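# Move the box from drawer to desk, close drawer

## Task

Lift the cardboard box out of the open drawer and set it down on the desk, then push that drawer until it is completely closed. No cabinet may end up noticeably moved from its original spot. The robot must not tip over or be left leaning, or the task fails. Anything that only stays in place because the robot is still holding or pressing it at the end does not count.

## Robot and tools

Robot: TidyBot++, a mobile base 0.54 m long, 0.50 m wide and 0.38 m high on four powered casters. It carries one seven-joint arm with a two-finger gripper. The shoulder sits 0.12 m ahead of the base centre and 0.68 m above the floor. There are two cameras: base_camera, fixed on the base and looking forward, and wrist_camera, which looks along the hand. The arm starts folded with the hand pointing down. In that pose the hand reaches up to 0.08 m past the base front, and the elbow is up to 1.15 m high.

Frames: the base frame has its origin on the floor under the base centre, with x forward, y left and z up. hand_pose is reported in this frame. It is the point midway between the finger pads; its z axis runs out along the fingers, and its y axis is the closing direction. The odometry frame is the base frame as it was at the start of the scene. Heading is positive to the left, from -3.142 to 3.142.

execute_actions: takes "actions", a list holding one action or none, and an optional "cameras" list (base_camera, wrist_camera or all; [] means no images; if omitted, all cameras). An empty list only reports state and images. An action may hold:
- "base": exactly one key, and each is an offset from where the base last measured itself, never a pose. translate_m is metres forward (+) or back, from -2 to 2. strafe_m is metres left (+) or right, from -2 to 2. rotate_rad is a turn in place in radians, counter-clockwise from above (+), from -6.3 to 6.3. A base move that would take too long at its top speed is refused, so split long moves.
- "joints": absolute targets by name, in radians. joint_1_rad (any angle) turns the whole arm about vertical; + is clockwise from above, the reverse of rotate_rad. joint_2_rad is the shoulder, -2.249 to 2.249. joint_3_rad (any angle) twists the upper arm. joint_4_rad is the elbow, -2.579 to 2.579. joint_5_rad (any angle) twists the forearm. joint_6_rad is the wrist, -2.099 to 2.099. joint_7_rad (any angle) spins the hand; with the hand down, + is counter-clockwise from above, and at 1.57 the fingers open left-right. gripper_pos runs 0 (open, about 85 mm gap) to 1 (closed, squeezing hard). Any-angle joints take the short way, so turn them in steps under half a turn.
- "speeds": optional lower top speeds for this action only: translate_m and strafe_m 0.05 to 0.5 m/s, rotate_rad 0.1 to 1.57 rad/s (the maximums are the defaults).
A bad key or out-of-range number refuses the whole call, and nothing moves. Motions in one action start together. Anything left out may keep pushing toward its earlier target.

Arm geometry, with joint_1_rad 0, joint_3_rad 3.14 and joint_5_rad 0: the arm stays in the vertical plane of the base x axis. Upper arm (0.42 m) tilts from vertical by joint_2_rad. Forearm (0.31 m) tilts by joint_2_rad - joint_4_rad. Hand (0.31 m to the hand point) tilts by that minus joint_6_rad. Forward lean is positive. Forward reach is the sum of length times sine, and height above the shoulder is the sum of length times cosine. A hand pointing down can rise only to about 0.94 m above the floor, and only near the base.

wait: "seconds" 0 to 10. It commands nothing new and returns state and images.
zoom_image: "camera" (base_camera or wrist_camera) and "region" [x0, y0, x1, y1] in pixels of that camera's latest full image, origin top-left, at most 504 by 504. base_camera images are 644x364; wrist_camera images are 644x476 and fisheye.
read_manual: optional "section" ("licences"). It only returns licence text.
finished_scene: "scene", the current scene number (1 or 2). It ends the scene permanently and says whether the task succeeded; the goal must already hold without help.

Result lines: joint_positions (readings), hand_pose, base_odometry (wheel counts only, so slip looks like travel), and base_tilt in degrees (+ means leaning forward or right). They also include motor_effort as a percent of maximum, with the peak of the last action in brackets, and base_status and joint_status. "done" means reached; for the base it only means the wheels turned enough. "off_target" means it stopped short and may still push. After "contact_stop" or "time_out" a motion gives up its target and holds. "not_followed" or "joint command not followed" with "cause:" means arm targets were held back for self-collision; they may be retried until you send targets that pass. on_its_own lists what moved without a command. "pictures" gives the image order. Warning lines include ARM HIT, MOTOR HOT, OVER-TEMPERATURE FAULT, limit_stop_at_motor_heat and torque faults. A stop reported in a call cancels your later calls in the same reply.

Gripper: at 1, "done" means nothing was grasped. "off_target" means the fingers closed on something, at the reading shown. Closed fingertips sit about 20 mm beyond the hand point.

Accuracy: friction and load leave the hand a centimetre or more from where the targets put it. To correct, send each joint its last command plus (wanted minus read). While holding something, never command a joint to its current reading, because the arm sags further. Trust the camera images over hand_pose.

Avoid: dropping the box or letting it slip, and slamming the drawer. Do not drive the base while the arm is caught on something high, about 0.8 m or more, since the robot can tip. Sideways force on a raised hand can lift wheels, and pulling the arm back or backing off sets the robot upright. Do not drive the arm into objects with the base, since that causes torque faults that freeze the arm for 10 s. A blocked base or joint keeps pushing hard, so send a new target. Do not hold loads for long, because motors overheat. Nothing prevents the arm from hitting the base. Loose objects may be nudged now and then.

Each tool is called after ">>>" as a command line: name --argument value for each argument, lists and objects as JSON in quotes; but a table of rows of numbers goes row by row, as --pt "numbers of a row", without its own name.

## Session

>>> execute_actions --actions '[]'

Scene clock: 0.00 s.
base_odometry: x=+0.000 y=+0.000 heading=+0.000 (m, m, rad; odometry frame)
base_tilt: forward=+0.0 right=-0.1 (deg)
base_status: not commanded
joint_positions: joint_1_rad=-0.046 joint_2_rad=-0.322 joint_3_rad=+3.183 joint_4_rad=-2.516 joint_5_rad=-0.002 joint_6_rad=-0.885 joint_7_rad=+1.545 gripper_pos=+0.000
joint_status: not commanded
motor_effort: joint_1_rad=+1 joint_2_rad=+0 joint_3_rad=+0 joint_4_rad=+12 joint_5_rad=+0 joint_6_rad=-1 joint_7_rad=+0 (%)
hand_pose: x=+0.2609 y=+0.0040 z=+0.5868 quat_wxyz=(-0.008, +0.999, -0.010, +0.031) (m; base frame)
pictures: base_camera, wrist_camera
Images, in order (width x height): base_camera 644x364, wrist_camera 644x476.

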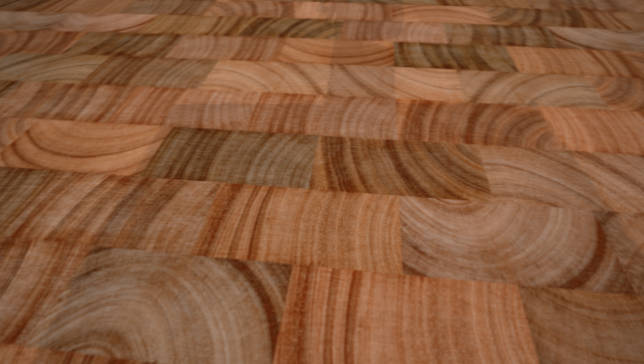

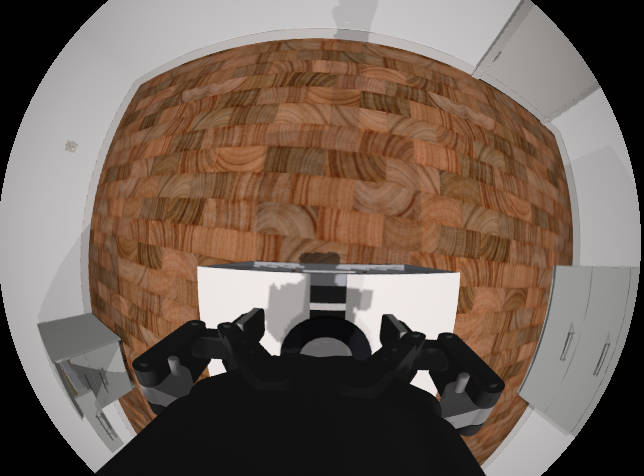

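>>> execute_actions --actions '[{"base": {"rotate_rad": 2.0}, "joints": {"joint_6_rad": 0.2}}]'

Scene clock: 4.83 s.
base_odometry: x=+0.000 y=+0.000 heading=+1.999 (m, m, rad; odometry frame)
base_tilt: forward=+0.0 right=-0.1 (deg)
base_status: done
joint_positions: joint_1_rad=-0.046 joint_2_rad=-0.322 joint_3_rad=+3.183 joint_4_rad=-2.511 joint_5_rad=-0.002 joint_6_rad=+0.198 joint_7_rad=+1.545 gripper_pos=+0.000
joint_status: all done
motor_effort: joint_1_rad=+1(0) joint_2_rad=-6(6) joint_3_rad=+0(1) joint_4_rad=+20(20) joint_5_rad=+1(0) joint_6_rad=+8(7) joint_7_rad=+0(0) (%)
hand_pose: x=+0.5269 y=+0.0028 z=+0.7720 quat_wxyz=(-0.015, +0.839, -0.012, +0.544) (m; base frame)
pictures: base_camera, wrist_camera
Images, in order (width x height): base_camera 644x364, wrist_camera 644x476.

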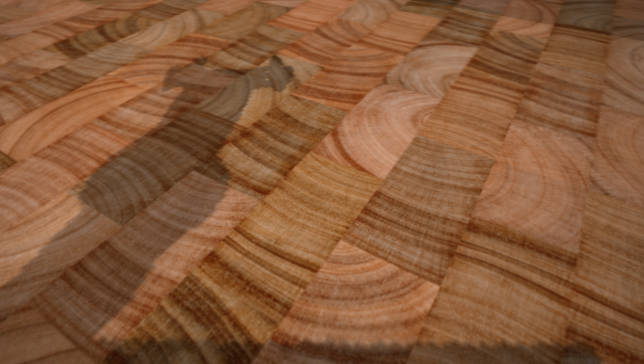

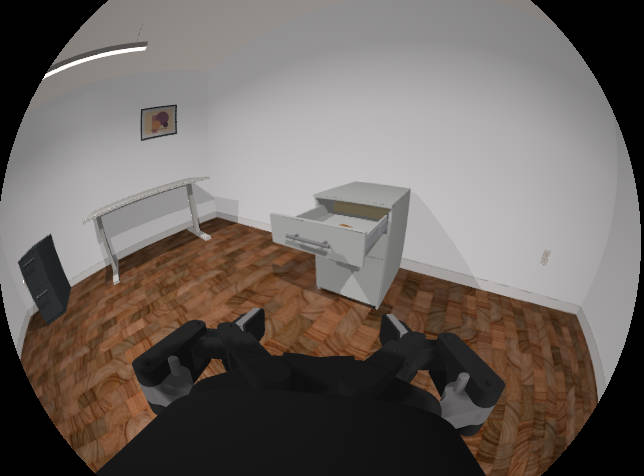

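>>> zoom_image --camera "wrist_camera" --region '[240, 160, 440, 320]'

Region (240, 160, 440, 320) of wrist_camera's 644x476 image, scaled by 2.520; it fills the top 403 rows of this view, and the rest is white.

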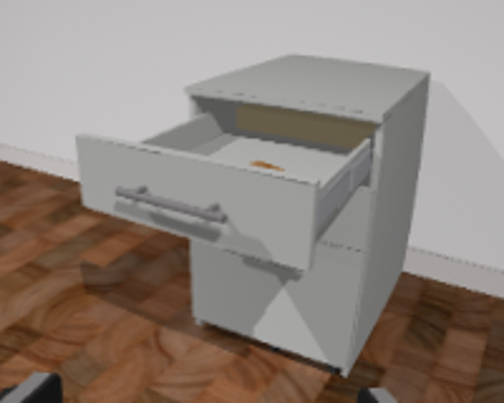

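>>> execute_actions --actions '[{"base": {"rotate_rad": -0.43}}]' --cameras '[]'

>>> execute_actions --actions '[{"base": {"strafe_m": 0.46}}]' --cameras '[]'

>>> execute_actions --actions '[{"base": {"translate_m": 0.4}, "joints": {"joint_1_rad": 0.0, "joint_2_rad": 0.0, "joint_3_rad": 3.14, "joint_4_rad": -1.7, "joint_6_rad": -0.9}}]'

Scene clock: 18.77 s.
base_odometry: x=+0.000 y=+0.000 heading=+1.571 (m, m, rad; odometry frame)
base_tilt: forward=+0.0 right=-0.1 (deg)
base_status: done
joint_positions: joint_1_rad=-0.046 joint_2_rad=-0.322 joint_3_rad=+3.183 joint_4_rad=-2.511 joint_5_rad=-0.002 joint_6_rad=+0.198 joint_7_rad=+1.545 gripper_pos=+0.000
joint_status: not commanded
motor_effort: joint_1_rad=+1(0) joint_2_rad=-6(6) joint_3_rad=+0(1) joint_4_rad=+19(20) joint_5_rad=+0(1) joint_6_rad=+7(8) joint_7_rad=+0(0) (%)
hand_pose: x=+0.5269 y=+0.0028 z=+0.7720 quat_wxyz=(-0.015, +0.839, -0.012, +0.544) (m; base frame)
pictures: none
No camera images: the call's "cameras" was empty. Leave "cameras" out to get every camera's image.

Scene clock: 21.13 s.
base_odometry: x=-0.460 y=+0.000 heading=+1.570 (m, m, rad; odometry frame)
base_tilt: forward=+0.0 right=-0.1 (deg)
base_status: done
joint_positions: joint_1_rad=-0.046 joint_2_rad=-0.322 joint_3_rad=+3.183 joint_4_rad=-2.511 joint_5_rad=-0.002 joint_6_rad=+0.198 joint_7_rad=+1.545 gripper_pos=+0.000
joint_status: not commanded
motor_effort: joint_1_rad=+1(1) joint_2_rad=-5(7) joint_3_rad=+0(1) joint_4_rad=+20(20) joint_5_rad=+0(0) joint_6_rad=+8(7) joint_7_rad=+0(0) (%)
hand_pose: x=+0.5269 y=+0.0028 z=+0.7720 quat_wxyz=(-0.015, +0.839, -0.012, +0.544) (m; base frame)
pictures: none
No camera images: the call's "cameras" was empty. Leave "cameras" out to get every camera's image.

Scene clock: 23.30 s.
base_odometry: x=-0.460 y=+0.401 heading=+1.570 (m, m, rad; odometry frame)
base_tilt: forward=+0.0 right=-0.1 (deg)
base_status: done
joint_positions: joint_1_rad=-0.016 joint_2_rad=-0.013 joint_3_rad=+3.159 joint_4_rad=-1.708 joint_5_rad=-0.002 joint_6_rad=-0.874 joint_7_rad=+1.545 gripper_pos=+0.000
joint_status: all done
motor_effort: joint_1_rad=+1(0) joint_2_rad=-18(19) joint_3_rad=+0(1) joint_4_rad=+21(22) joint_5_rad=+0(0) joint_6_rad=+4(8) joint_7_rad=+0(0) (%)
hand_pose: x=+0.5945 y=+0.0012 z=+0.8022 quat_wxyz=(-0.004, +0.959, -0.013, +0.283) (m; base frame)
pictures: base_camera, wrist_camera
Images, in order (width x height): base_camera 644x364, wrist_camera 644x476.

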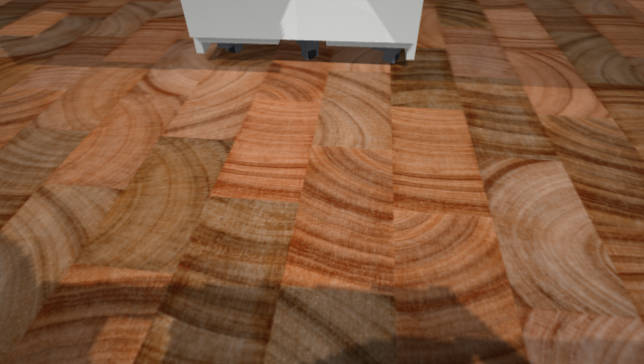

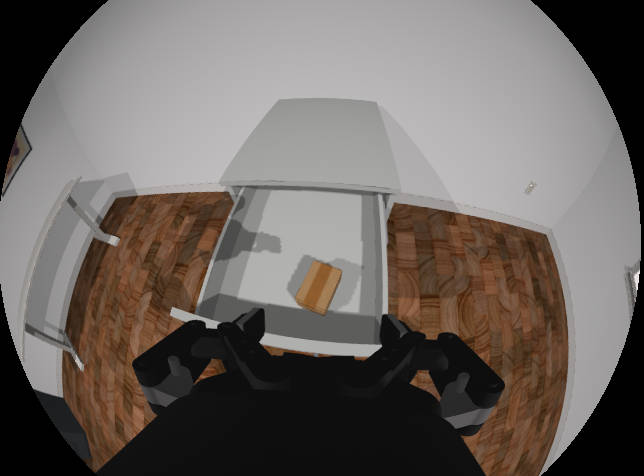

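>>> execute_actions --actions '[{"base": {"translate_m": 0.2}, "joints": {"joint_2_rad": 0.29, "joint_4_rad": -1.35, "joint_6_rad": -1.5, "joint_7_rad": 1.57}}]'

Scene clock: 34.03 s.
base_odometry: x=-0.460 y=+0.601 heading=+1.571 (m, m, rad; odometry frame)
base_tilt: forward=+0.0 right=-0.1 (deg)
base_status: done
joint_positions: joint_1_rad=-0.016 joint_2_rad=+0.291 joint_3_rad=+3.158 joint_4_rad=-1.361 joint_5_rad=-0.002 joint_6_rad=-1.474 joint_7_rad=+1.545 gripper_pos=+0.000
joint_status: all done
motor_effort: joint_1_rad=+1(2) joint_2_rad=-26(30) joint_3_rad=-1(0) joint_4_rad=+18(23) joint_5_rad=+0(1) joint_6_rad=+0(5) joint_7_rad=+0(0) (%)
hand_pose: x=+0.5580 y=+0.0021 z=+0.7481 quat_wxyz=(+0.001, +1.000, -0.013, +0.008) (m; base frame)
pictures: base_camera, wrist_camera
Images, in order (width x height): base_camera 644x364, wrist_camera 644x476.

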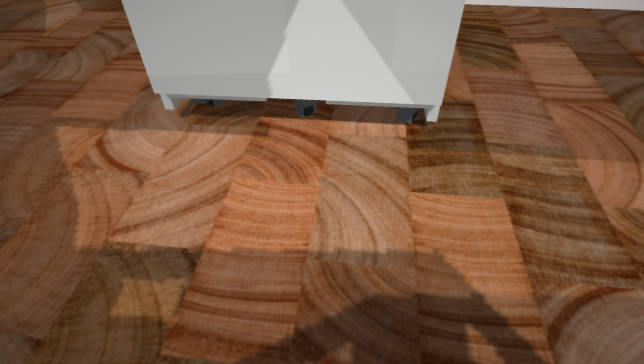

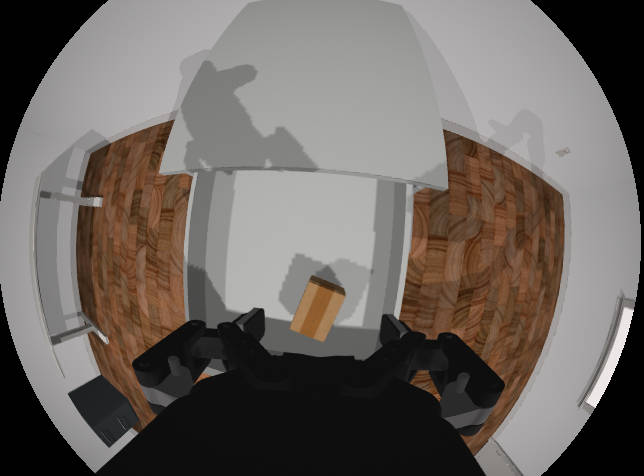

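>>> zoom_image --camera "wrist_camera" --region '[240, 240, 400, 360]'

Region (240, 240, 400, 360) of wrist_camera's 644x476 image, scaled by 3.150; it fills the top 378 rows of this view, and the rest is white.

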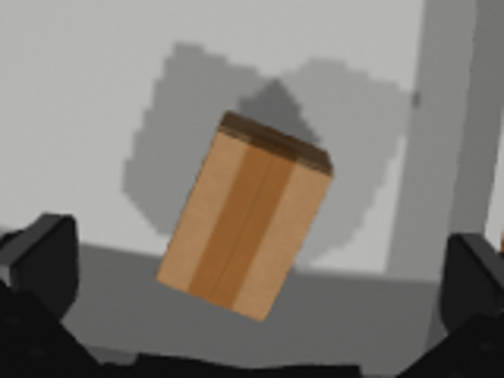

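>>> execute_actions --actions '[{"joints": {"joint_2_rad": 0.215, "joint_4_rad": -1.68, "joint_6_rad": -1.23, "joint_7_rad": 1.14}}]' --cameras '["wrist_camera"]'

Scene clock: 46.53 s.
base_odometry: x=-0.460 y=+0.601 heading=+1.571 (m, m, rad; odometry frame)
base_tilt: forward=+0.0 right=-0.1 (deg)
base_status: not commanded
joint_positions: joint_1_rad=-0.016 joint_2_rad=+0.238 joint_3_rad=+3.158 joint_4_rad=-1.671 joint_5_rad=-0.002 joint_6_rad=-1.256 joint_7_rad=+1.179 gripper_pos=+0.000
joint_status: all done
motor_effort: joint_1_rad=+1(1) joint_2_rad=-23(26) joint_3_rad=+0(0) joint_4_rad=+17(19) joint_5_rad=+0(1) joint_6_rad=-1(1) joint_7_rad=+0(1) (%)
hand_pose: x=+0.5077 y=+0.0017 z=+0.6753 quat_wxyz=(+0.003, +0.981, -0.195, -0.011) (m; base frame)
pictures: wrist_camera
Images, in order (width x height): wrist_camera 644x476.

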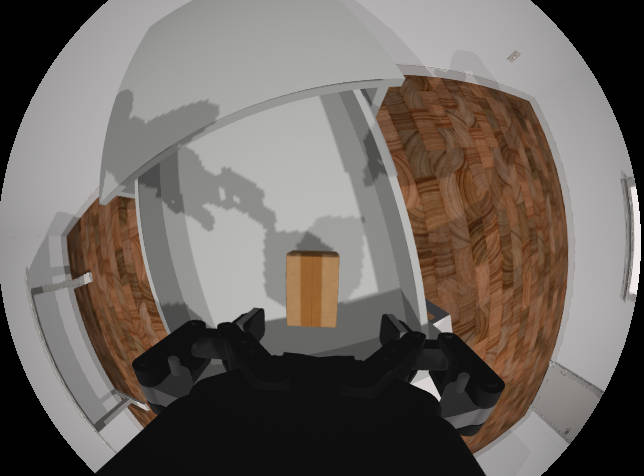

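>>> execute_actions --actions '[{"joints": {"joint_1_rad": -0.058, "joint_2_rad": 0.306, "joint_4_rad": -1.817, "joint_6_rad": -1.0}}]' --cameras '["wrist_camera"]'

Scene clock: 54.63 s.
base_odometry: x=-0.460 y=+0.601 heading=+1.571 (m, m, rad; odometry frame)
base_tilt: forward=+0.0 right=-0.1 (deg)
base_status: not commanded
joint_positions: joint_1_rad=-0.047 joint_2_rad=+0.297 joint_3_rad=+3.156 joint_4_rad=-1.812 joint_5_rad=-0.002 joint_6_rad=-1.023 joint_7_rad=+1.179 gripper_pos=+0.000
joint_status: all done
motor_effort: joint_1_rad=+1(0) joint_2_rad=-24(26) joint_3_rad=+0(1) joint_4_rad=+15(16) joint_5_rad=+1(1) joint_6_rad=+0(1) joint_7_rad=+0(0) (%)
hand_pose: x=+0.5150 y=+0.0147 z=+0.6116 quat_wxyz=(+0.000, +0.984, -0.179, +0.005) (m; base frame)
pictures: wrist_camera
Images, in order (width x height): wrist_camera 644x476.

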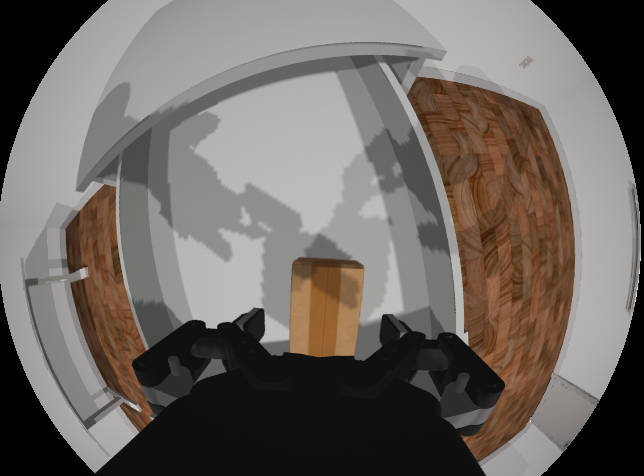

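>>> execute_actions --actions '[{"joints": {"joint_2_rad": 0.404, "joint_4_rad": -1.914, "joint_6_rad": -0.812}}]' --cameras '["wrist_camera"]'

Scene clock: 61.60 s.
base_odometry: x=-0.460 y=+0.601 heading=+1.571 (m, m, rad; odometry frame)
base_tilt: forward=+0.0 right=-0.1 (deg)
base_status: not commanded
joint_positions: joint_1_rad=-0.047 joint_2_rad=+0.399 joint_3_rad=+3.156 joint_4_rad=-1.910 joint_5_rad=-0.002 joint_6_rad=-0.835 joint_7_rad=+1.179 gripper_pos=+0.000
joint_status: all done
motor_effort: joint_1_rad=+0(1) joint_2_rad=-26(28) joint_3_rad=-1(0) joint_4_rad=+13(16) joint_5_rad=+1(0) joint_6_rad=-1(1) joint_7_rad=+0(0) (%)
hand_pose: x=+0.5144 y=+0.0144 z=+0.5468 quat_wxyz=(+0.002, +0.984, -0.179, +0.000) (m; base frame)
pictures: wrist_camera
Images, in order (width x height): wrist_camera 644x476.

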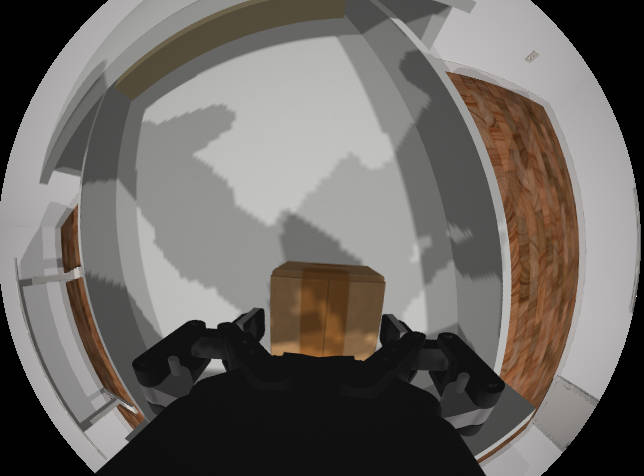

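>>> execute_actions --actions '[{"joints": {"gripper_pos": 1.0}}]' --cameras '["wrist_camera"]'

Scene clock: 64.10 s.
base_odometry: x=-0.460 y=+0.601 heading=+1.571 (m, m, rad; odometry frame)
base_tilt: forward=+0.0 right=-0.1 (deg)
base_status: not commanded
joint_positions: joint_1_rad=-0.047 joint_2_rad=+0.397 joint_3_rad=+3.156 joint_4_rad=-1.910 joint_5_rad=-0.002 joint_6_rad=-0.835 joint_7_rad=+1.179 gripper_pos=+0.346
joint_status: gripper_pos off_target (ended at +0.346, target +1.000)
motor_effort: joint_1_rad=+1(1) joint_2_rad=-25(26) joint_3_rad=+0(1) joint_4_rad=+13(14) joint_5_rad=+1(1) joint_6_rad=+0(2) joint_7_rad=+0(0) (%)
hand_pose: x=+0.5147 y=+0.0144 z=+0.5474 quat_wxyz=(+0.002, +0.984, -0.179, +0.001) (m; base frame)
pictures: wrist_camera
Images, in order (width x height): wrist_camera 644x476.

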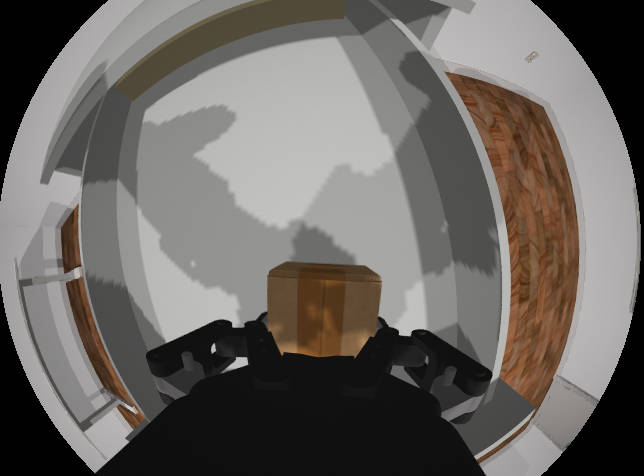

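>>> execute_actions --actions '[{"joints": {"joint_2_rad": 0.21, "joint_4_rad": -1.08, "joint_6_rad": -1.85}}]' --cameras '["wrist_camera"]'

>>> execute_actions --actions '[{"base": {"strafe_m": 1.2}, "joints": {"joint_1_rad": -1.585, "joint_7_rad": 1.6}}]'

Scene clock: 79.73 s.
base_odometry: x=-0.460 y=+0.601 heading=+1.571 (m, m, rad; odometry frame)
base_tilt: forward=+0.0 right=-0.1 (deg)
base_status: not commanded
joint_positions: joint_1_rad=-0.047 joint_2_rad=+0.230 joint_3_rad=+3.156 joint_4_rad=-1.092 joint_5_rad=-0.002 joint_6_rad=-1.827 joint_7_rad=+1.179 gripper_pos=+0.346
joint_status: all done
motor_effort: joint_1_rad=+1(1) joint_2_rad=-24(30) joint_3_rad=+0(0) joint_4_rad=+17(19) joint_5_rad=+0(1) joint_6_rad=-1(0) joint_7_rad=+0(0) (%)
hand_pose: x=+0.5172 y=+0.0157 z=+0.8577 quat_wxyz=(+0.001, +0.984, -0.178, -0.003) (m; base frame)
pictures: wrist_camera
Images, in order (width x height): wrist_camera 644x476.

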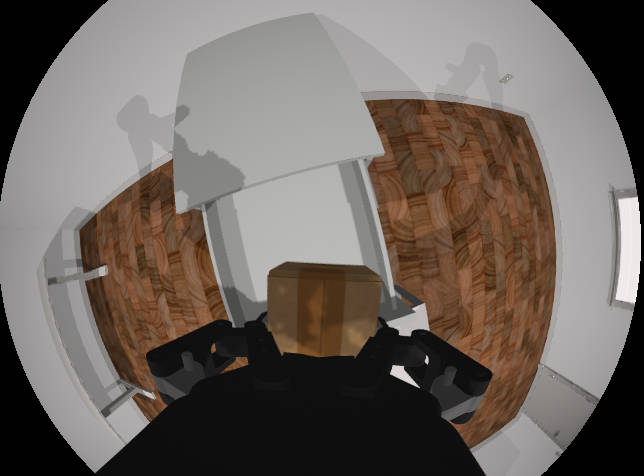

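Scene clock: 83.50 s.
base_odometry: x=-1.660 y=+0.601 heading=+1.570 (m, m, rad; odometry frame)
base_tilt: forward=+0.0 right=-0.2 (deg)
base_status: done
joint_positions: joint_1_rad=-1.575 joint_2_rad=+0.228 joint_3_rad=+3.150 joint_4_rad=-1.091 joint_5_rad=-0.002 joint_6_rad=-1.827 joint_7_rad=+1.559 gripper_pos=+0.346
joint_status: all done
motor_effort: joint_1_rad=+1(2) joint_2_rad=-23(28) joint_3_rad=-1(3) joint_4_rad=+18(18) joint_5_rad=+1(1) joint_6_rad=-1(2) joint_7_rad=+0(0) (%)
hand_pose: x=+0.1182 y=+0.3985 z=+0.8588 quat_wxyz=(+0.001, +0.712, +0.702, -0.001) (m; base frame)
pictures: base_camera, wrist_camera
Images, in order (width x height): base_camera 644x364, wrist_camera 644x476.

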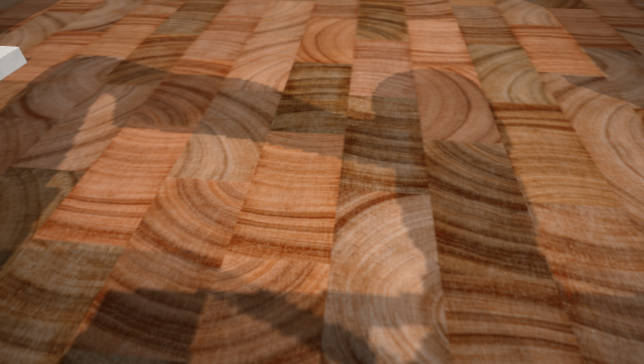

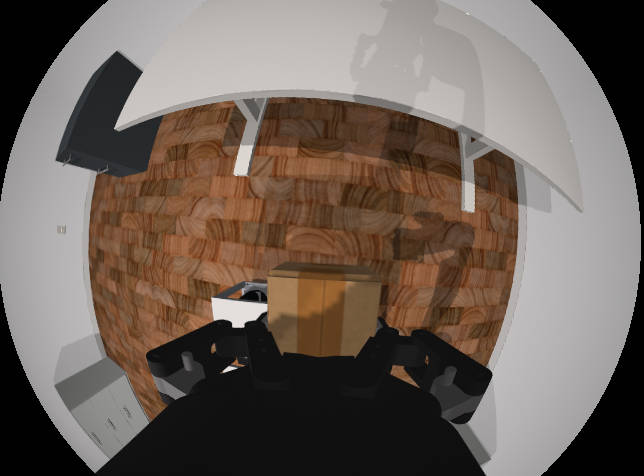

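>>> execute_actions --actions '[{"base": {"strafe_m": 0.33}}]'

Scene clock: 93.97 s.
base_odometry: x=-1.990 y=+0.602 heading=+1.570 (m, m, rad; odometry frame)
base_tilt: forward=+0.0 right=-0.2 (deg)
base_status: done
joint_positions: joint_1_rad=-1.576 joint_2_rad=+0.224 joint_3_rad=+3.150 joint_4_rad=-1.090 joint_5_rad=-0.002 joint_6_rad=-1.829 joint_7_rad=+1.559 gripper_pos=+0.346
joint_status: not commanded
motor_effort: joint_1_rad=+1(1) joint_2_rad=-25(29) joint_3_rad=+0(1) joint_4_rad=+18(18) joint_5_rad=+1(0) joint_6_rad=-1(2) joint_7_rad=+0(0) (%)
hand_pose: x=+0.1182 y=+0.3973 z=+0.8607 quat_wxyz=(+0.000, +0.712, +0.702, +0.000) (m; base frame)
pictures: base_camera, wrist_camera
Images, in order (width x height): base_camera 644x364, wrist_camera 644x476.

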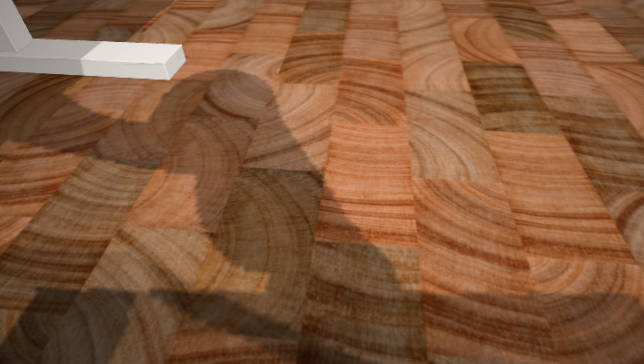

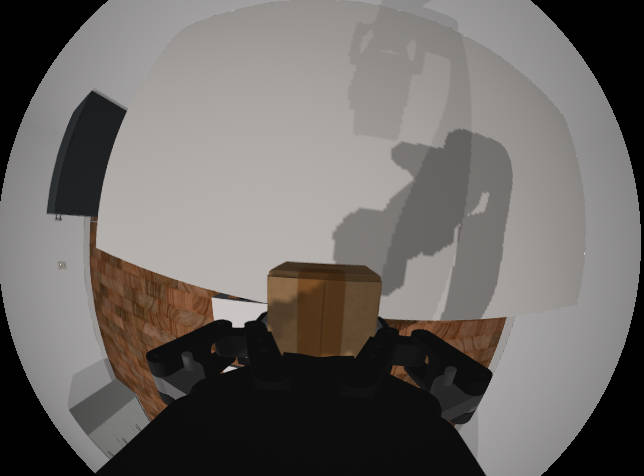

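>>> execute_actions --actions '[{"joints": {"joint_2_rad": 0.535, "joint_4_rad": -0.82, "joint_6_rad": -1.76}}]' --cameras '["wrist_camera"]'

Scene clock: 100.07 s.
base_odometry: x=-1.990 y=+0.602 heading=+1.570 (m, m, rad; odometry frame)
base_tilt: forward=+0.0 right=-0.2 (deg)
base_status: not commanded
joint_positions: joint_1_rad=-1.576 joint_2_rad=+0.542 joint_3_rad=+3.150 joint_4_rad=-0.835 joint_5_rad=-0.002 joint_6_rad=-1.783 joint_7_rad=+1.559 gripper_pos=+0.346
joint_status: all done
motor_effort: joint_1_rad=+0(1) joint_2_rad=-35(38) joint_3_rad=-1(1) joint_4_rad=+18(18) joint_5_rad=+0(1) joint_6_rad=-1(1) joint_7_rad=+0(0) (%)
hand_pose: x=+0.1180 y=+0.5197 z=+0.7915 quat_wxyz=(+0.008, +0.712, +0.702, -0.006) (m; base frame)
pictures: wrist_camera
Images, in order (width x height): wrist_camera 644x476.

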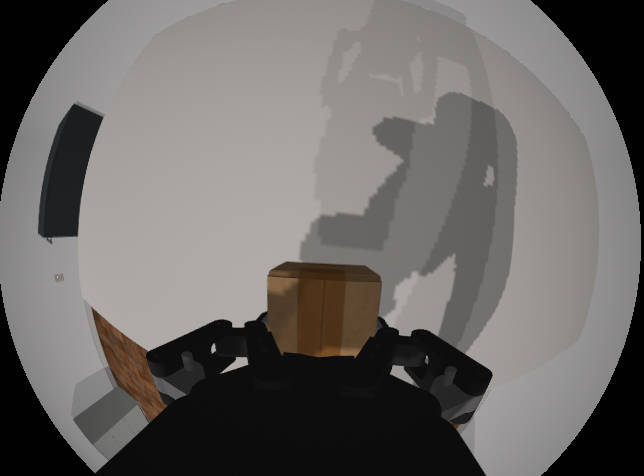

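>>> execute_actions --actions '[{"joints": {"joint_2_rad": 0.58, "joint_6_rad": -1.70}}]' --cameras '["wrist_camera"]'

Scene clock: 102.67 s.
base_odometry: x=-1.990 y=+0.602 heading=+1.570 (m, m, rad; odometry frame)
base_tilt: forward=+0.0 right=-0.2 (deg)
base_status: not commanded
joint_positions: joint_1_rad=-1.576 joint_2_rad=+0.572 joint_3_rad=+3.150 joint_4_rad=-0.833 joint_5_rad=-0.002 joint_6_rad=-1.722 joint_7_rad=+1.559 gripper_pos=+0.346
joint_status: all done
motor_effort: joint_1_rad=+1(1) joint_2_rad=-37(36) joint_3_rad=-1(1) joint_4_rad=+19(20) joint_5_rad=+0(0) joint_6_rad=-1(0) joint_7_rad=+0(0) (%)
hand_pose: x=+0.1180 y=+0.5426 z=+0.7760 quat_wxyz=(-0.004, +0.712, +0.702, +0.006) (m; base frame)
pictures: wrist_camera
Images, in order (width x height): wrist_camera 644x476.

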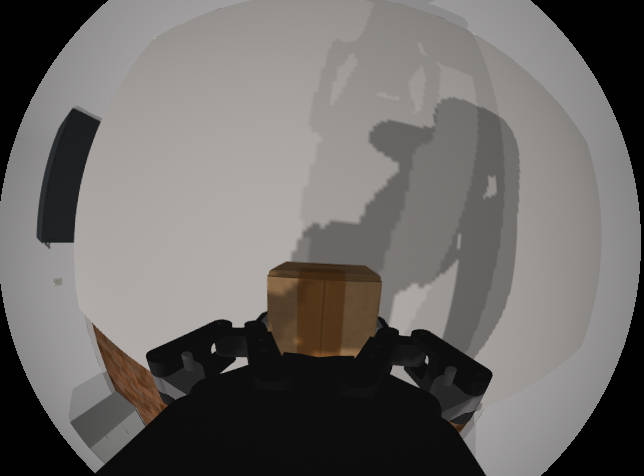

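>>> execute_actions --actions '[{"joints": {"joint_2_rad": 0.605}}]' --cameras '["wrist_camera"]'

Scene clock: 104.83 s.
base_odometry: x=-1.990 y=+0.602 heading=+1.570 (m, m, rad; odometry frame)
base_tilt: forward=+0.0 right=-0.2 (deg)
base_status: not commanded
joint_positions: joint_1_rad=-1.576 joint_2_rad=+0.593 joint_3_rad=+3.150 joint_4_rad=-0.832 joint_5_rad=-0.002 joint_6_rad=-1.722 joint_7_rad=+1.559 gripper_pos=+0.346
joint_status: all done
motor_effort: joint_1_rad=+1(1) joint_2_rad=-38(38) joint_3_rad=-1(1) joint_4_rad=+19(19) joint_5_rad=+1(1) joint_6_rad=-1(0) joint_7_rad=+0(0) (%)
hand_pose: x=+0.1180 y=+0.5446 z=+0.7648 quat_wxyz=(+0.003, +0.712, +0.702, -0.001) (m; base frame)
pictures: wrist_camera
Images, in order (width x height): wrist_camera 644x476.

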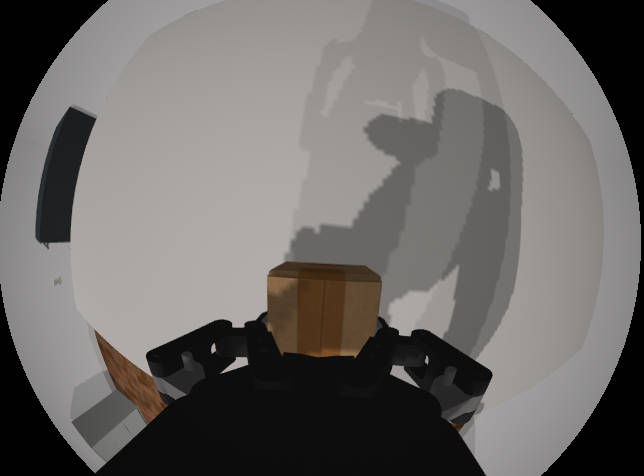

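>>> execute_actions --actions '[{"joints": {"joint_2_rad": 0.63}}]' --cameras '["wrist_camera"]'

Scene clock: 107.00 s.
base_odometry: x=-1.990 y=+0.602 heading=+1.570 (m, m, rad; odometry frame)
base_tilt: forward=+0.0 right=-0.2 (deg)
base_status: not commanded
joint_positions: joint_1_rad=-1.576 joint_2_rad=+0.618 joint_3_rad=+3.150 joint_4_rad=-0.832 joint_5_rad=-0.002 joint_6_rad=-1.722 joint_7_rad=+1.559 gripper_pos=+0.346
joint_status: all done
motor_effort: joint_1_rad=+1(1) joint_2_rad=-37(38) joint_3_rad=-1(1) joint_4_rad=+18(18) joint_5_rad=+1(1) joint_6_rad=-1(1) joint_7_rad=+0(0) (%)
hand_pose: x=+0.1180 y=+0.5467 z=+0.7512 quat_wxyz=(+0.012, +0.712, +0.702, -0.009) (m; base frame)
pictures: wrist_camera
Images, in order (width x height): wrist_camera 644x476.

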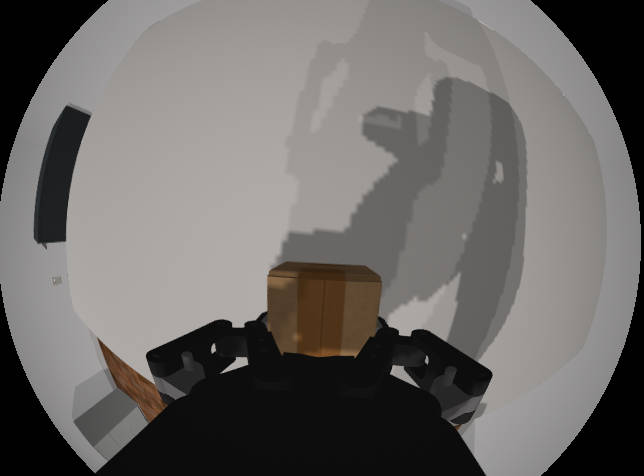

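>>> execute_actions --actions '[{"joints": {"joint_2_rad": 0.65, "joint_6_rad": -1.665}}]' --cameras '["wrist_camera"]'

Scene clock: 108.93 s.
base_odometry: x=-1.990 y=+0.602 heading=+1.570 (m, m, rad; odometry frame)
base_tilt: forward=+0.0 right=-0.2 (deg)
base_status: not commanded
joint_positions: joint_1_rad=-1.576 joint_2_rad=+0.623 joint_3_rad=+3.150 joint_4_rad=-0.829 joint_5_rad=-0.002 joint_6_rad=-1.691 joint_7_rad=+1.559 gripper_pos=+0.346
joint_status: all done
motor_effort: joint_1_rad=+1(1) joint_2_rad=-36(39) joint_3_rad=-1(1) joint_4_rad=+17(18) joint_5_rad=+0(0) joint_6_rad=+0(1) joint_7_rad=+0(0) (%)
hand_pose: x=+0.1180 y=+0.5573 z=+0.7493 quat_wxyz=(+0.002, +0.712, +0.702, +0.001) (m; base frame)
pictures: wrist_camera
Images, in order (width x height): wrist_camera 644x476.

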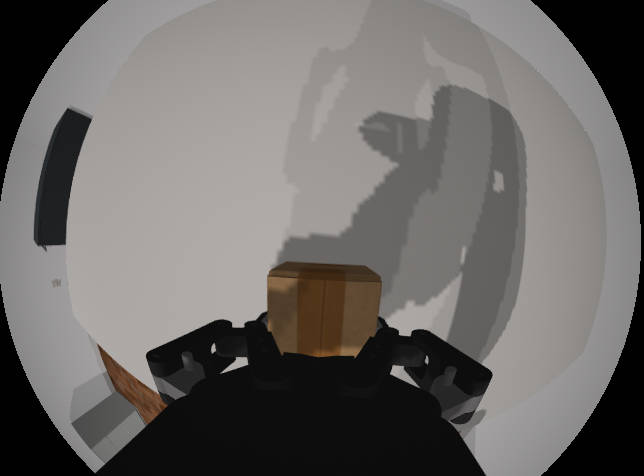

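Contact made. Release and lift.

>>> execute_actions --actions '[{"joints": {"gripper_pos": 0.0, "joint_2_rad": 0.625}}]' --cameras '[]'

>>> execute_actions --actions '[{"joints": {"joint_2_rad": 0.44, "joint_6_rad": -1.87}}]' --cameras '["wrist_camera"]'

Scene clock: 112.00 s.
base_odometry: x=-1.990 y=+0.602 heading=+1.570 (m, m, rad; odometry frame)
base_tilt: forward=+0.0 right=-0.2 (deg)
base_status: not commanded
joint_positions: joint_1_rad=-1.576 joint_2_rad=+0.623 joint_3_rad=+3.150 joint_4_rad=-0.829 joint_5_rad=-0.002 joint_6_rad=-1.691 joint_7_rad=+1.559 gripper_pos=+0.000
joint_status: all done
motor_effort: joint_1_rad=+1(0) joint_2_rad=-37(38) joint_3_rad=+0(0) joint_4_rad=+18(19) joint_5_rad=+0(0) joint_6_rad=-1(0) joint_7_rad=+0(0) (%)
hand_pose: x=+0.1180 y=+0.5573 z=+0.7494 quat_wxyz=(+0.002, +0.712, +0.702, +0.001) (m; base frame)
pictures: none
No camera images: the call's "cameras" was empty. Leave "cameras" out to get every camera's image.

Scene clock: 113.20 s.
base_odometry: x=-1.990 y=+0.602 heading=+1.570 (m, m, rad; odometry frame)
base_tilt: forward=+0.0 right=-0.2 (deg)
base_status: not commanded
joint_positions: joint_1_rad=-1.576 joint_2_rad=+0.435 joint_3_rad=+3.150 joint_4_rad=-0.824 joint_5_rad=-0.002 joint_6_rad=-1.849 joint_7_rad=+1.559 gripper_pos=+0.000
joint_status: all done
motor_effort: joint_1_rad=+0(1) joint_2_rad=-30(41) joint_3_rad=+0(0) joint_4_rad=+18(19) joint_5_rad=+1(0) joint_6_rad=+0(0) joint_7_rad=+0(0) (%)
hand_pose: x=+0.1180 y=+0.4871 z=+0.8487 quat_wxyz=(-0.011, +0.712, +0.702, +0.012) (m; base frame)
pictures: wrist_camera
Images, in order (width x height): wrist_camera 644x476.

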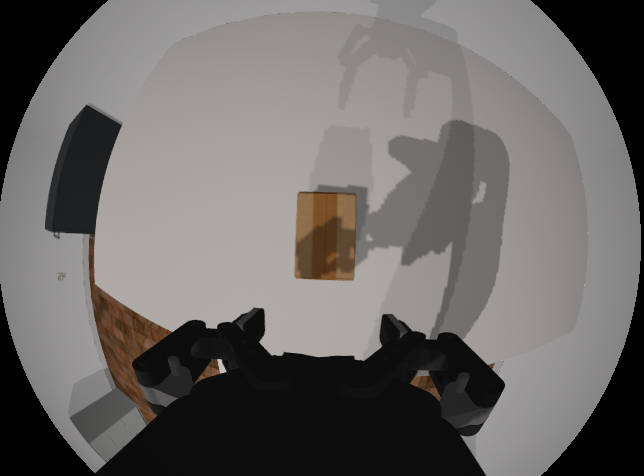

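>>> execute_actions --actions '[{"base": {"translate_m": -0.25}, "joints": {"joint_1_rad": 0.015, "gripper_pos": 1.0}}]' --cameras '[]'

>>> execute_actions --actions '[{"base": {"strafe_m": -1.49}, "joints": {"joint_2_rad": 0.02, "joint_4_rad": -2.46, "joint_6_rad": 0.005}}]'

Scene clock: 132.70 s.
base_odometry: x=-1.991 y=+0.352 heading=+1.570 (m, m, rad; odometry frame)
base_tilt: forward=+0.0 right=-0.1 (deg)
base_status: done
joint_positions: joint_1_rad=+0.008 joint_2_rad=+0.435 joint_3_rad=+3.146 joint_4_rad=-0.824 joint_5_rad=-0.002 joint_6_rad=-1.849 joint_7_rad=+1.559 gripper_pos=+0.999
joint_status: all done
motor_effort: joint_1_rad=+1(5) joint_2_rad=-30(34) joint_3_rad=+0(2) joint_4_rad=+17(18) joint_5_rad=+0(2) joint_6_rad=+0(1) joint_7_rad=+0(0) (%)
hand_pose: x=+0.6060 y=-0.0035 z=+0.8487 quat_wxyz=(+0.000, +1.000, -0.011, +0.017) (m; base frame)
pictures: none
No camera images: the call's "cameras" was empty. Leave "cameras" out to get every camera's image.

Scene clock: 137.03 s.
base_odometry: x=-0.501 y=+0.350 heading=+1.570 (m, m, rad; odometry frame)
base_tilt: forward=+0.0 right=-0.1 (deg)
base_status: done
joint_positions: joint_1_rad=+0.009 joint_2_rad=+0.041 joint_3_rad=+3.145 joint_4_rad=-2.451 joint_5_rad=-0.002 joint_6_rad=-0.021 joint_7_rad=+1.559 gripper_pos=+0.999
joint_status: all done
motor_effort: joint_1_rad=+0(3) joint_2_rad=-13(31) joint_3_rad=+0(1) joint_4_rad=+13(19) joint_5_rad=+0(1) joint_6_rad=+5(5) joint_7_rad=+0(0) (%)
hand_pose: x=+0.5095 y=-0.0037 z=+0.6000 quat_wxyz=(+0.000, +0.951, -0.013, +0.309) (m; base frame)
pictures: base_camera, wrist_camera
Images, in order (width x height): base_camera 644x364, wrist_camera 644x476.

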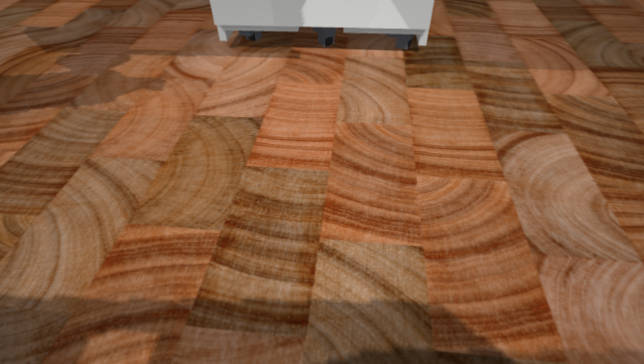

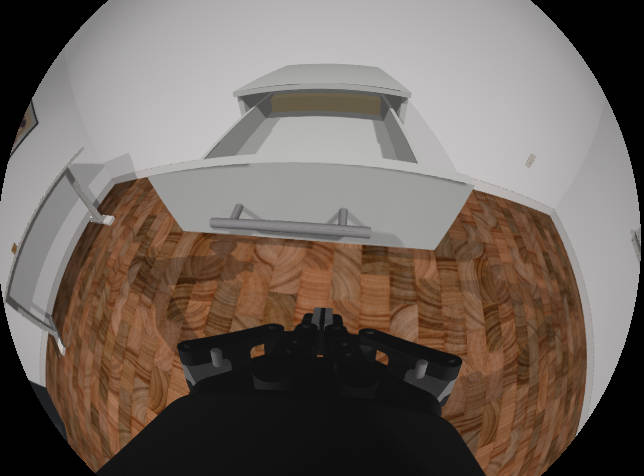

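>>> execute_actions --actions '[{"joints": {"joint_6_rad": 0.18}, "base": {"translate_m": 0.04}}]' --cameras '["wrist_camera"]'

Scene clock: 146.13 s.
base_odometry: x=-0.500 y=+0.390 heading=+1.570 (m, m, rad; odometry frame)
base_tilt: forward=+0.0 right=-0.2 (deg)
base_status: done
joint_positions: joint_1_rad=+0.009 joint_2_rad=+0.036 joint_3_rad=+3.145 joint_4_rad=-2.454 joint_5_rad=-0.002 joint_6_rad=+0.170 joint_7_rad=+1.559 gripper_pos=+0.999
joint_status: all done
motor_effort: joint_1_rad=+1(0) joint_2_rad=-15(17) joint_3_rad=+0(0) joint_4_rad=+15(17) joint_5_rad=+0(0) joint_6_rad=+6(7) joint_7_rad=+0(0) (%)
hand_pose: x=+0.5526 y=-0.0044 z=+0.6401 quat_wxyz=(+0.000, +0.917, -0.012, +0.399) (m; base frame)
pictures: wrist_camera
Images, in order (width x height): wrist_camera 644x476.

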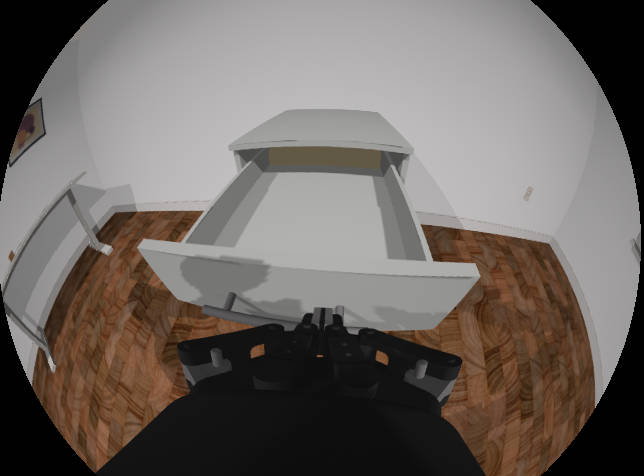

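>>> execute_actions --actions '[{"joints": {"joint_2_rad": 0.068}, "base": {"translate_m": 0.15}, "speeds": {"translate_m": 0.1}}]'

Scene clock: 151.47 s.
base_odometry: x=-0.500 y=+0.540 heading=+1.569 (m, m, rad; odometry frame)
base_tilt: forward=+0.0 right=-0.1 (deg)
base_status: done
joint_positions: joint_1_rad=+0.009 joint_2_rad=+0.059 joint_3_rad=+3.145 joint_4_rad=-2.469 joint_5_rad=-0.002 joint_6_rad=+0.169 joint_7_rad=+1.559 gripper_pos=+0.999
joint_status: all done
motor_effort: joint_1_rad=+1(0) joint_2_rad=-15(16) joint_3_rad=-1(1) joint_4_rad=+15(20) joint_5_rad=+0(0) joint_6_rad=+6(9) joint_7_rad=+0(0) (%)
hand_pose: x=+0.5445 y=-0.0043 z=+0.6240 quat_wxyz=(+0.000, +0.924, -0.012, +0.381) (m; base frame)
pictures: base_camera, wrist_camera
Images, in order (width x height): base_camera 644x364, wrist_camera 644x476.

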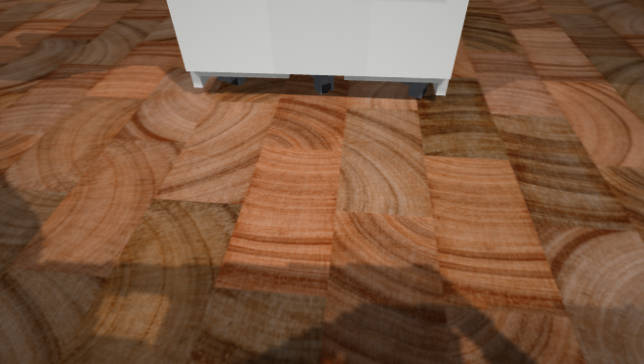

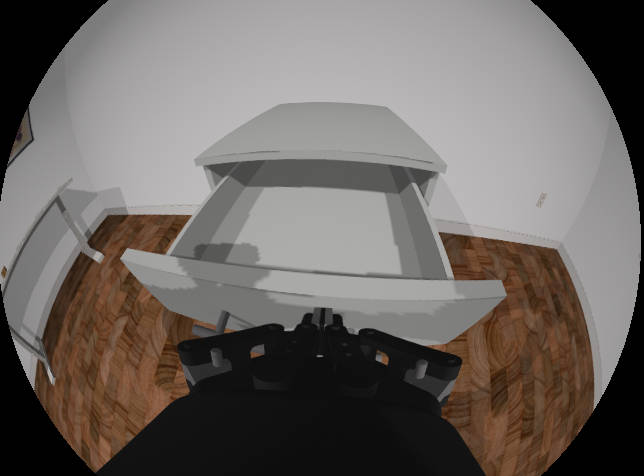

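>>> execute_actions --actions '[{"base": {"translate_m": 0.17}, "speeds": {"translate_m": 0.12}}]'

Scene clock: 155.17 s.
base_odometry: x=-0.500 y=+0.710 heading=+1.569 (m, m, rad; odometry frame)
base_tilt: forward=+0.0 right=-0.1 (deg)
base_status: done
joint_positions: joint_1_rad=+0.009 joint_2_rad=+0.061 joint_3_rad=+3.145 joint_4_rad=-2.476 joint_5_rad=-0.002 joint_6_rad=+0.169 joint_7_rad=+1.559 gripper_pos=+0.999
joint_status: not commanded
motor_effort: joint_1_rad=+1(2) joint_2_rad=-14(17) joint_3_rad=+0(1) joint_4_rad=+15(20) joint_5_rad=+0(1) joint_6_rad=+7(9) joint_7_rad=+0(0) (%)
hand_pose: x=+0.5410 y=-0.0043 z=+0.6206 quat_wxyz=(+0.000, +0.926, -0.012, +0.377) (m; base frame)
pictures: base_camera, wrist_camera
Images, in order (width x height): base_camera 644x364, wrist_camera 644x476.

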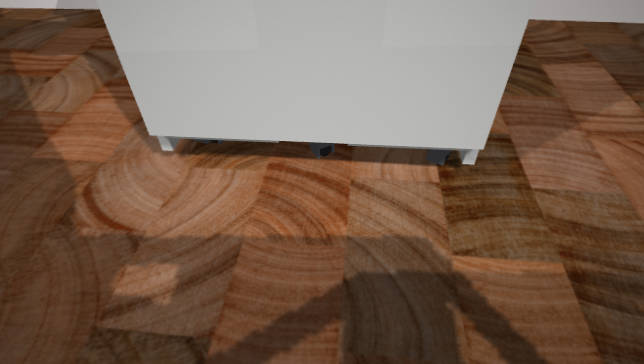

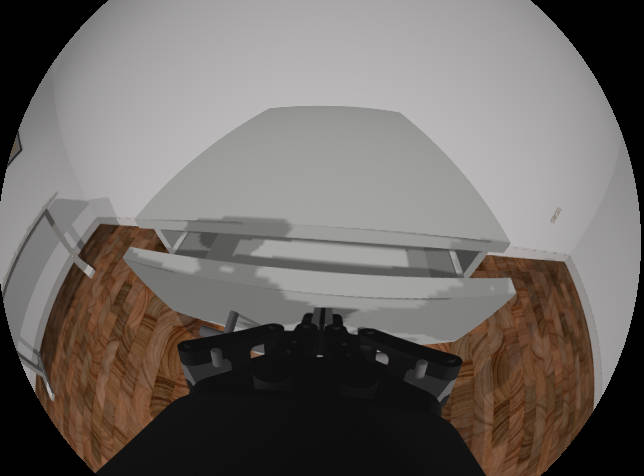

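>>> execute_actions --actions '[{"base": {"translate_m": 0.035}, "speeds": {"translate_m": 0.05}}]'

Scene clock: 159.07 s.
base_odometry: x=-0.499 y=+0.745 heading=+1.569 (m, m, rad; odometry frame)
base_tilt: forward=+0.0 right=-0.1 (deg)
base_status: done
joint_positions: joint_1_rad=+0.009 joint_2_rad=+0.061 joint_3_rad=+3.145 joint_4_rad=-2.478 joint_5_rad=-0.002 joint_6_rad=+0.169 joint_7_rad=+1.559 gripper_pos=+0.999
joint_status: not commanded
motor_effort: joint_1_rad=+1(2) joint_2_rad=-15(17) joint_3_rad=+0(1) joint_4_rad=+16(19) joint_5_rad=+0(1) joint_6_rad=+7(9) joint_7_rad=+0(0) (%)
hand_pose: x=+0.5401 y=-0.0043 z=+0.6198 quat_wxyz=(+0.000, +0.926, -0.012, +0.376) (m; base frame)
pictures: base_camera, wrist_camera
Images, in order (width x height): base_camera 644x364, wrist_camera 644x476.

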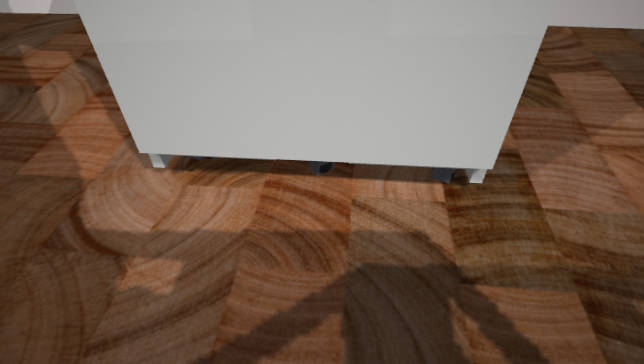

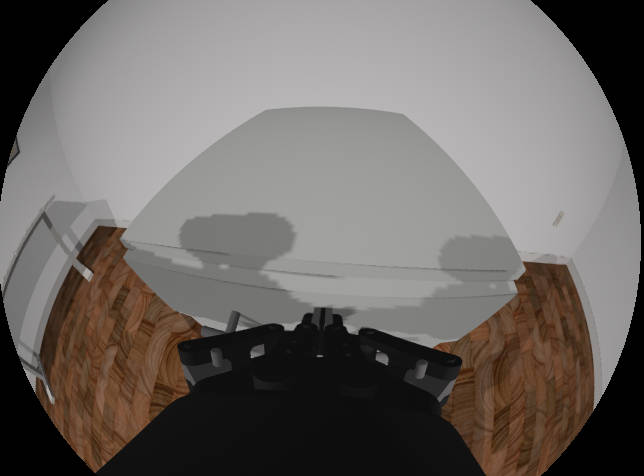

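>>> execute_actions --actions '[{"base": {"translate_m": 0.02}, "speeds": {"translate_m": 0.05}}]'

Scene clock: 161.97 s.
base_odometry: x=-0.499 y=+0.765 heading=+1.569 (m, m, rad; odometry frame)
base_tilt: forward=+0.0 right=-0.1 (deg)
base_status: done
joint_positions: joint_1_rad=+0.009 joint_2_rad=+0.062 joint_3_rad=+3.145 joint_4_rad=-2.487 joint_5_rad=-0.002 joint_6_rad=+0.162 joint_7_rad=+1.559 gripper_pos=+0.999
joint_status: not commanded
motor_effort: joint_1_rad=+1(2) joint_2_rad=-14(17) joint_3_rad=+0(1) joint_4_rad=+19(24) joint_5_rad=+1(1) joint_6_rad=+9(13) joint_7_rad=+0(0) (%)
hand_pose: x=+0.5338 y=-0.0042 z=+0.6140 quat_wxyz=(+0.000, +0.930, -0.012, +0.368) (m; base frame)
pictures: base_camera, wrist_camera
Images, in order (width x height): base_camera 644x364, wrist_camera 644x476.

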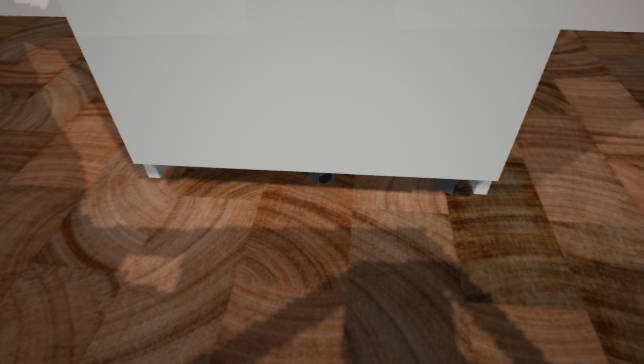

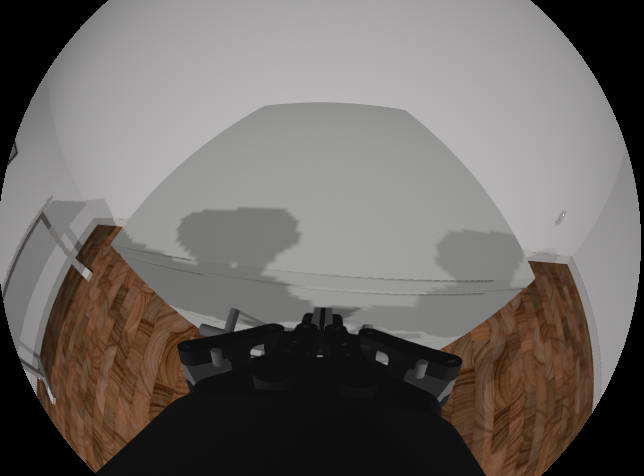

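>>> execute_actions --actions '[{"base": {"translate_m": -0.12}}]'

Scene clock: 164.90 s.
base_odometry: x=-0.499 y=+0.645 heading=+1.569 (m, m, rad; odometry frame)
base_tilt: forward=+0.0 right=-0.1 (deg)
base_status: done
joint_positions: joint_1_rad=+0.009 joint_2_rad=+0.062 joint_3_rad=+3.145 joint_4_rad=-2.459 joint_5_rad=-0.002 joint_6_rad=+0.163 joint_7_rad=+1.559 gripper_pos=+0.999
joint_status: not commanded
motor_effort: joint_1_rad=+1(2) joint_2_rad=-15(17) joint_3_rad=+0(1) joint_4_rad=+15(19) joint_5_rad=+0(0) joint_6_rad=+6(9) joint_7_rad=+0(0) (%)
hand_pose: x=+0.5476 y=-0.0044 z=+0.6254 quat_wxyz=(+0.000, +0.924, -0.012, +0.382) (m; base frame)
pictures: base_camera, wrist_camera
Images, in order (width x height): base_camera 644x364, wrist_camera 644x476.

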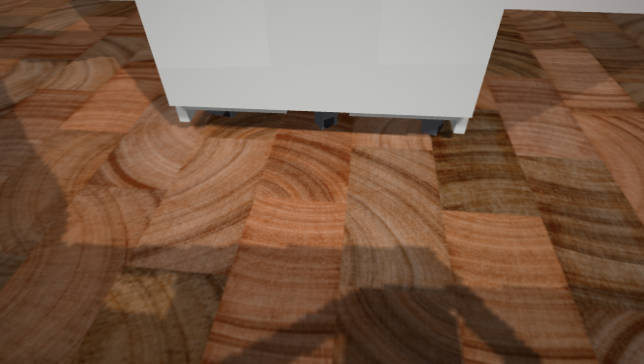

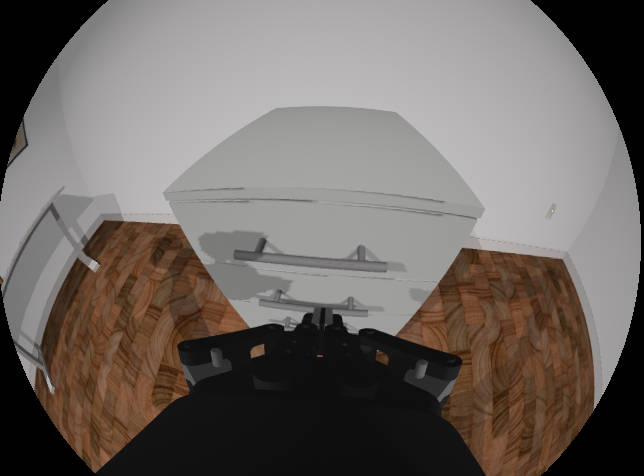

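The drawer is flush with the others and the box is on the desk.

>>> finished_scene --scene 1

The scene is finished: the task was done.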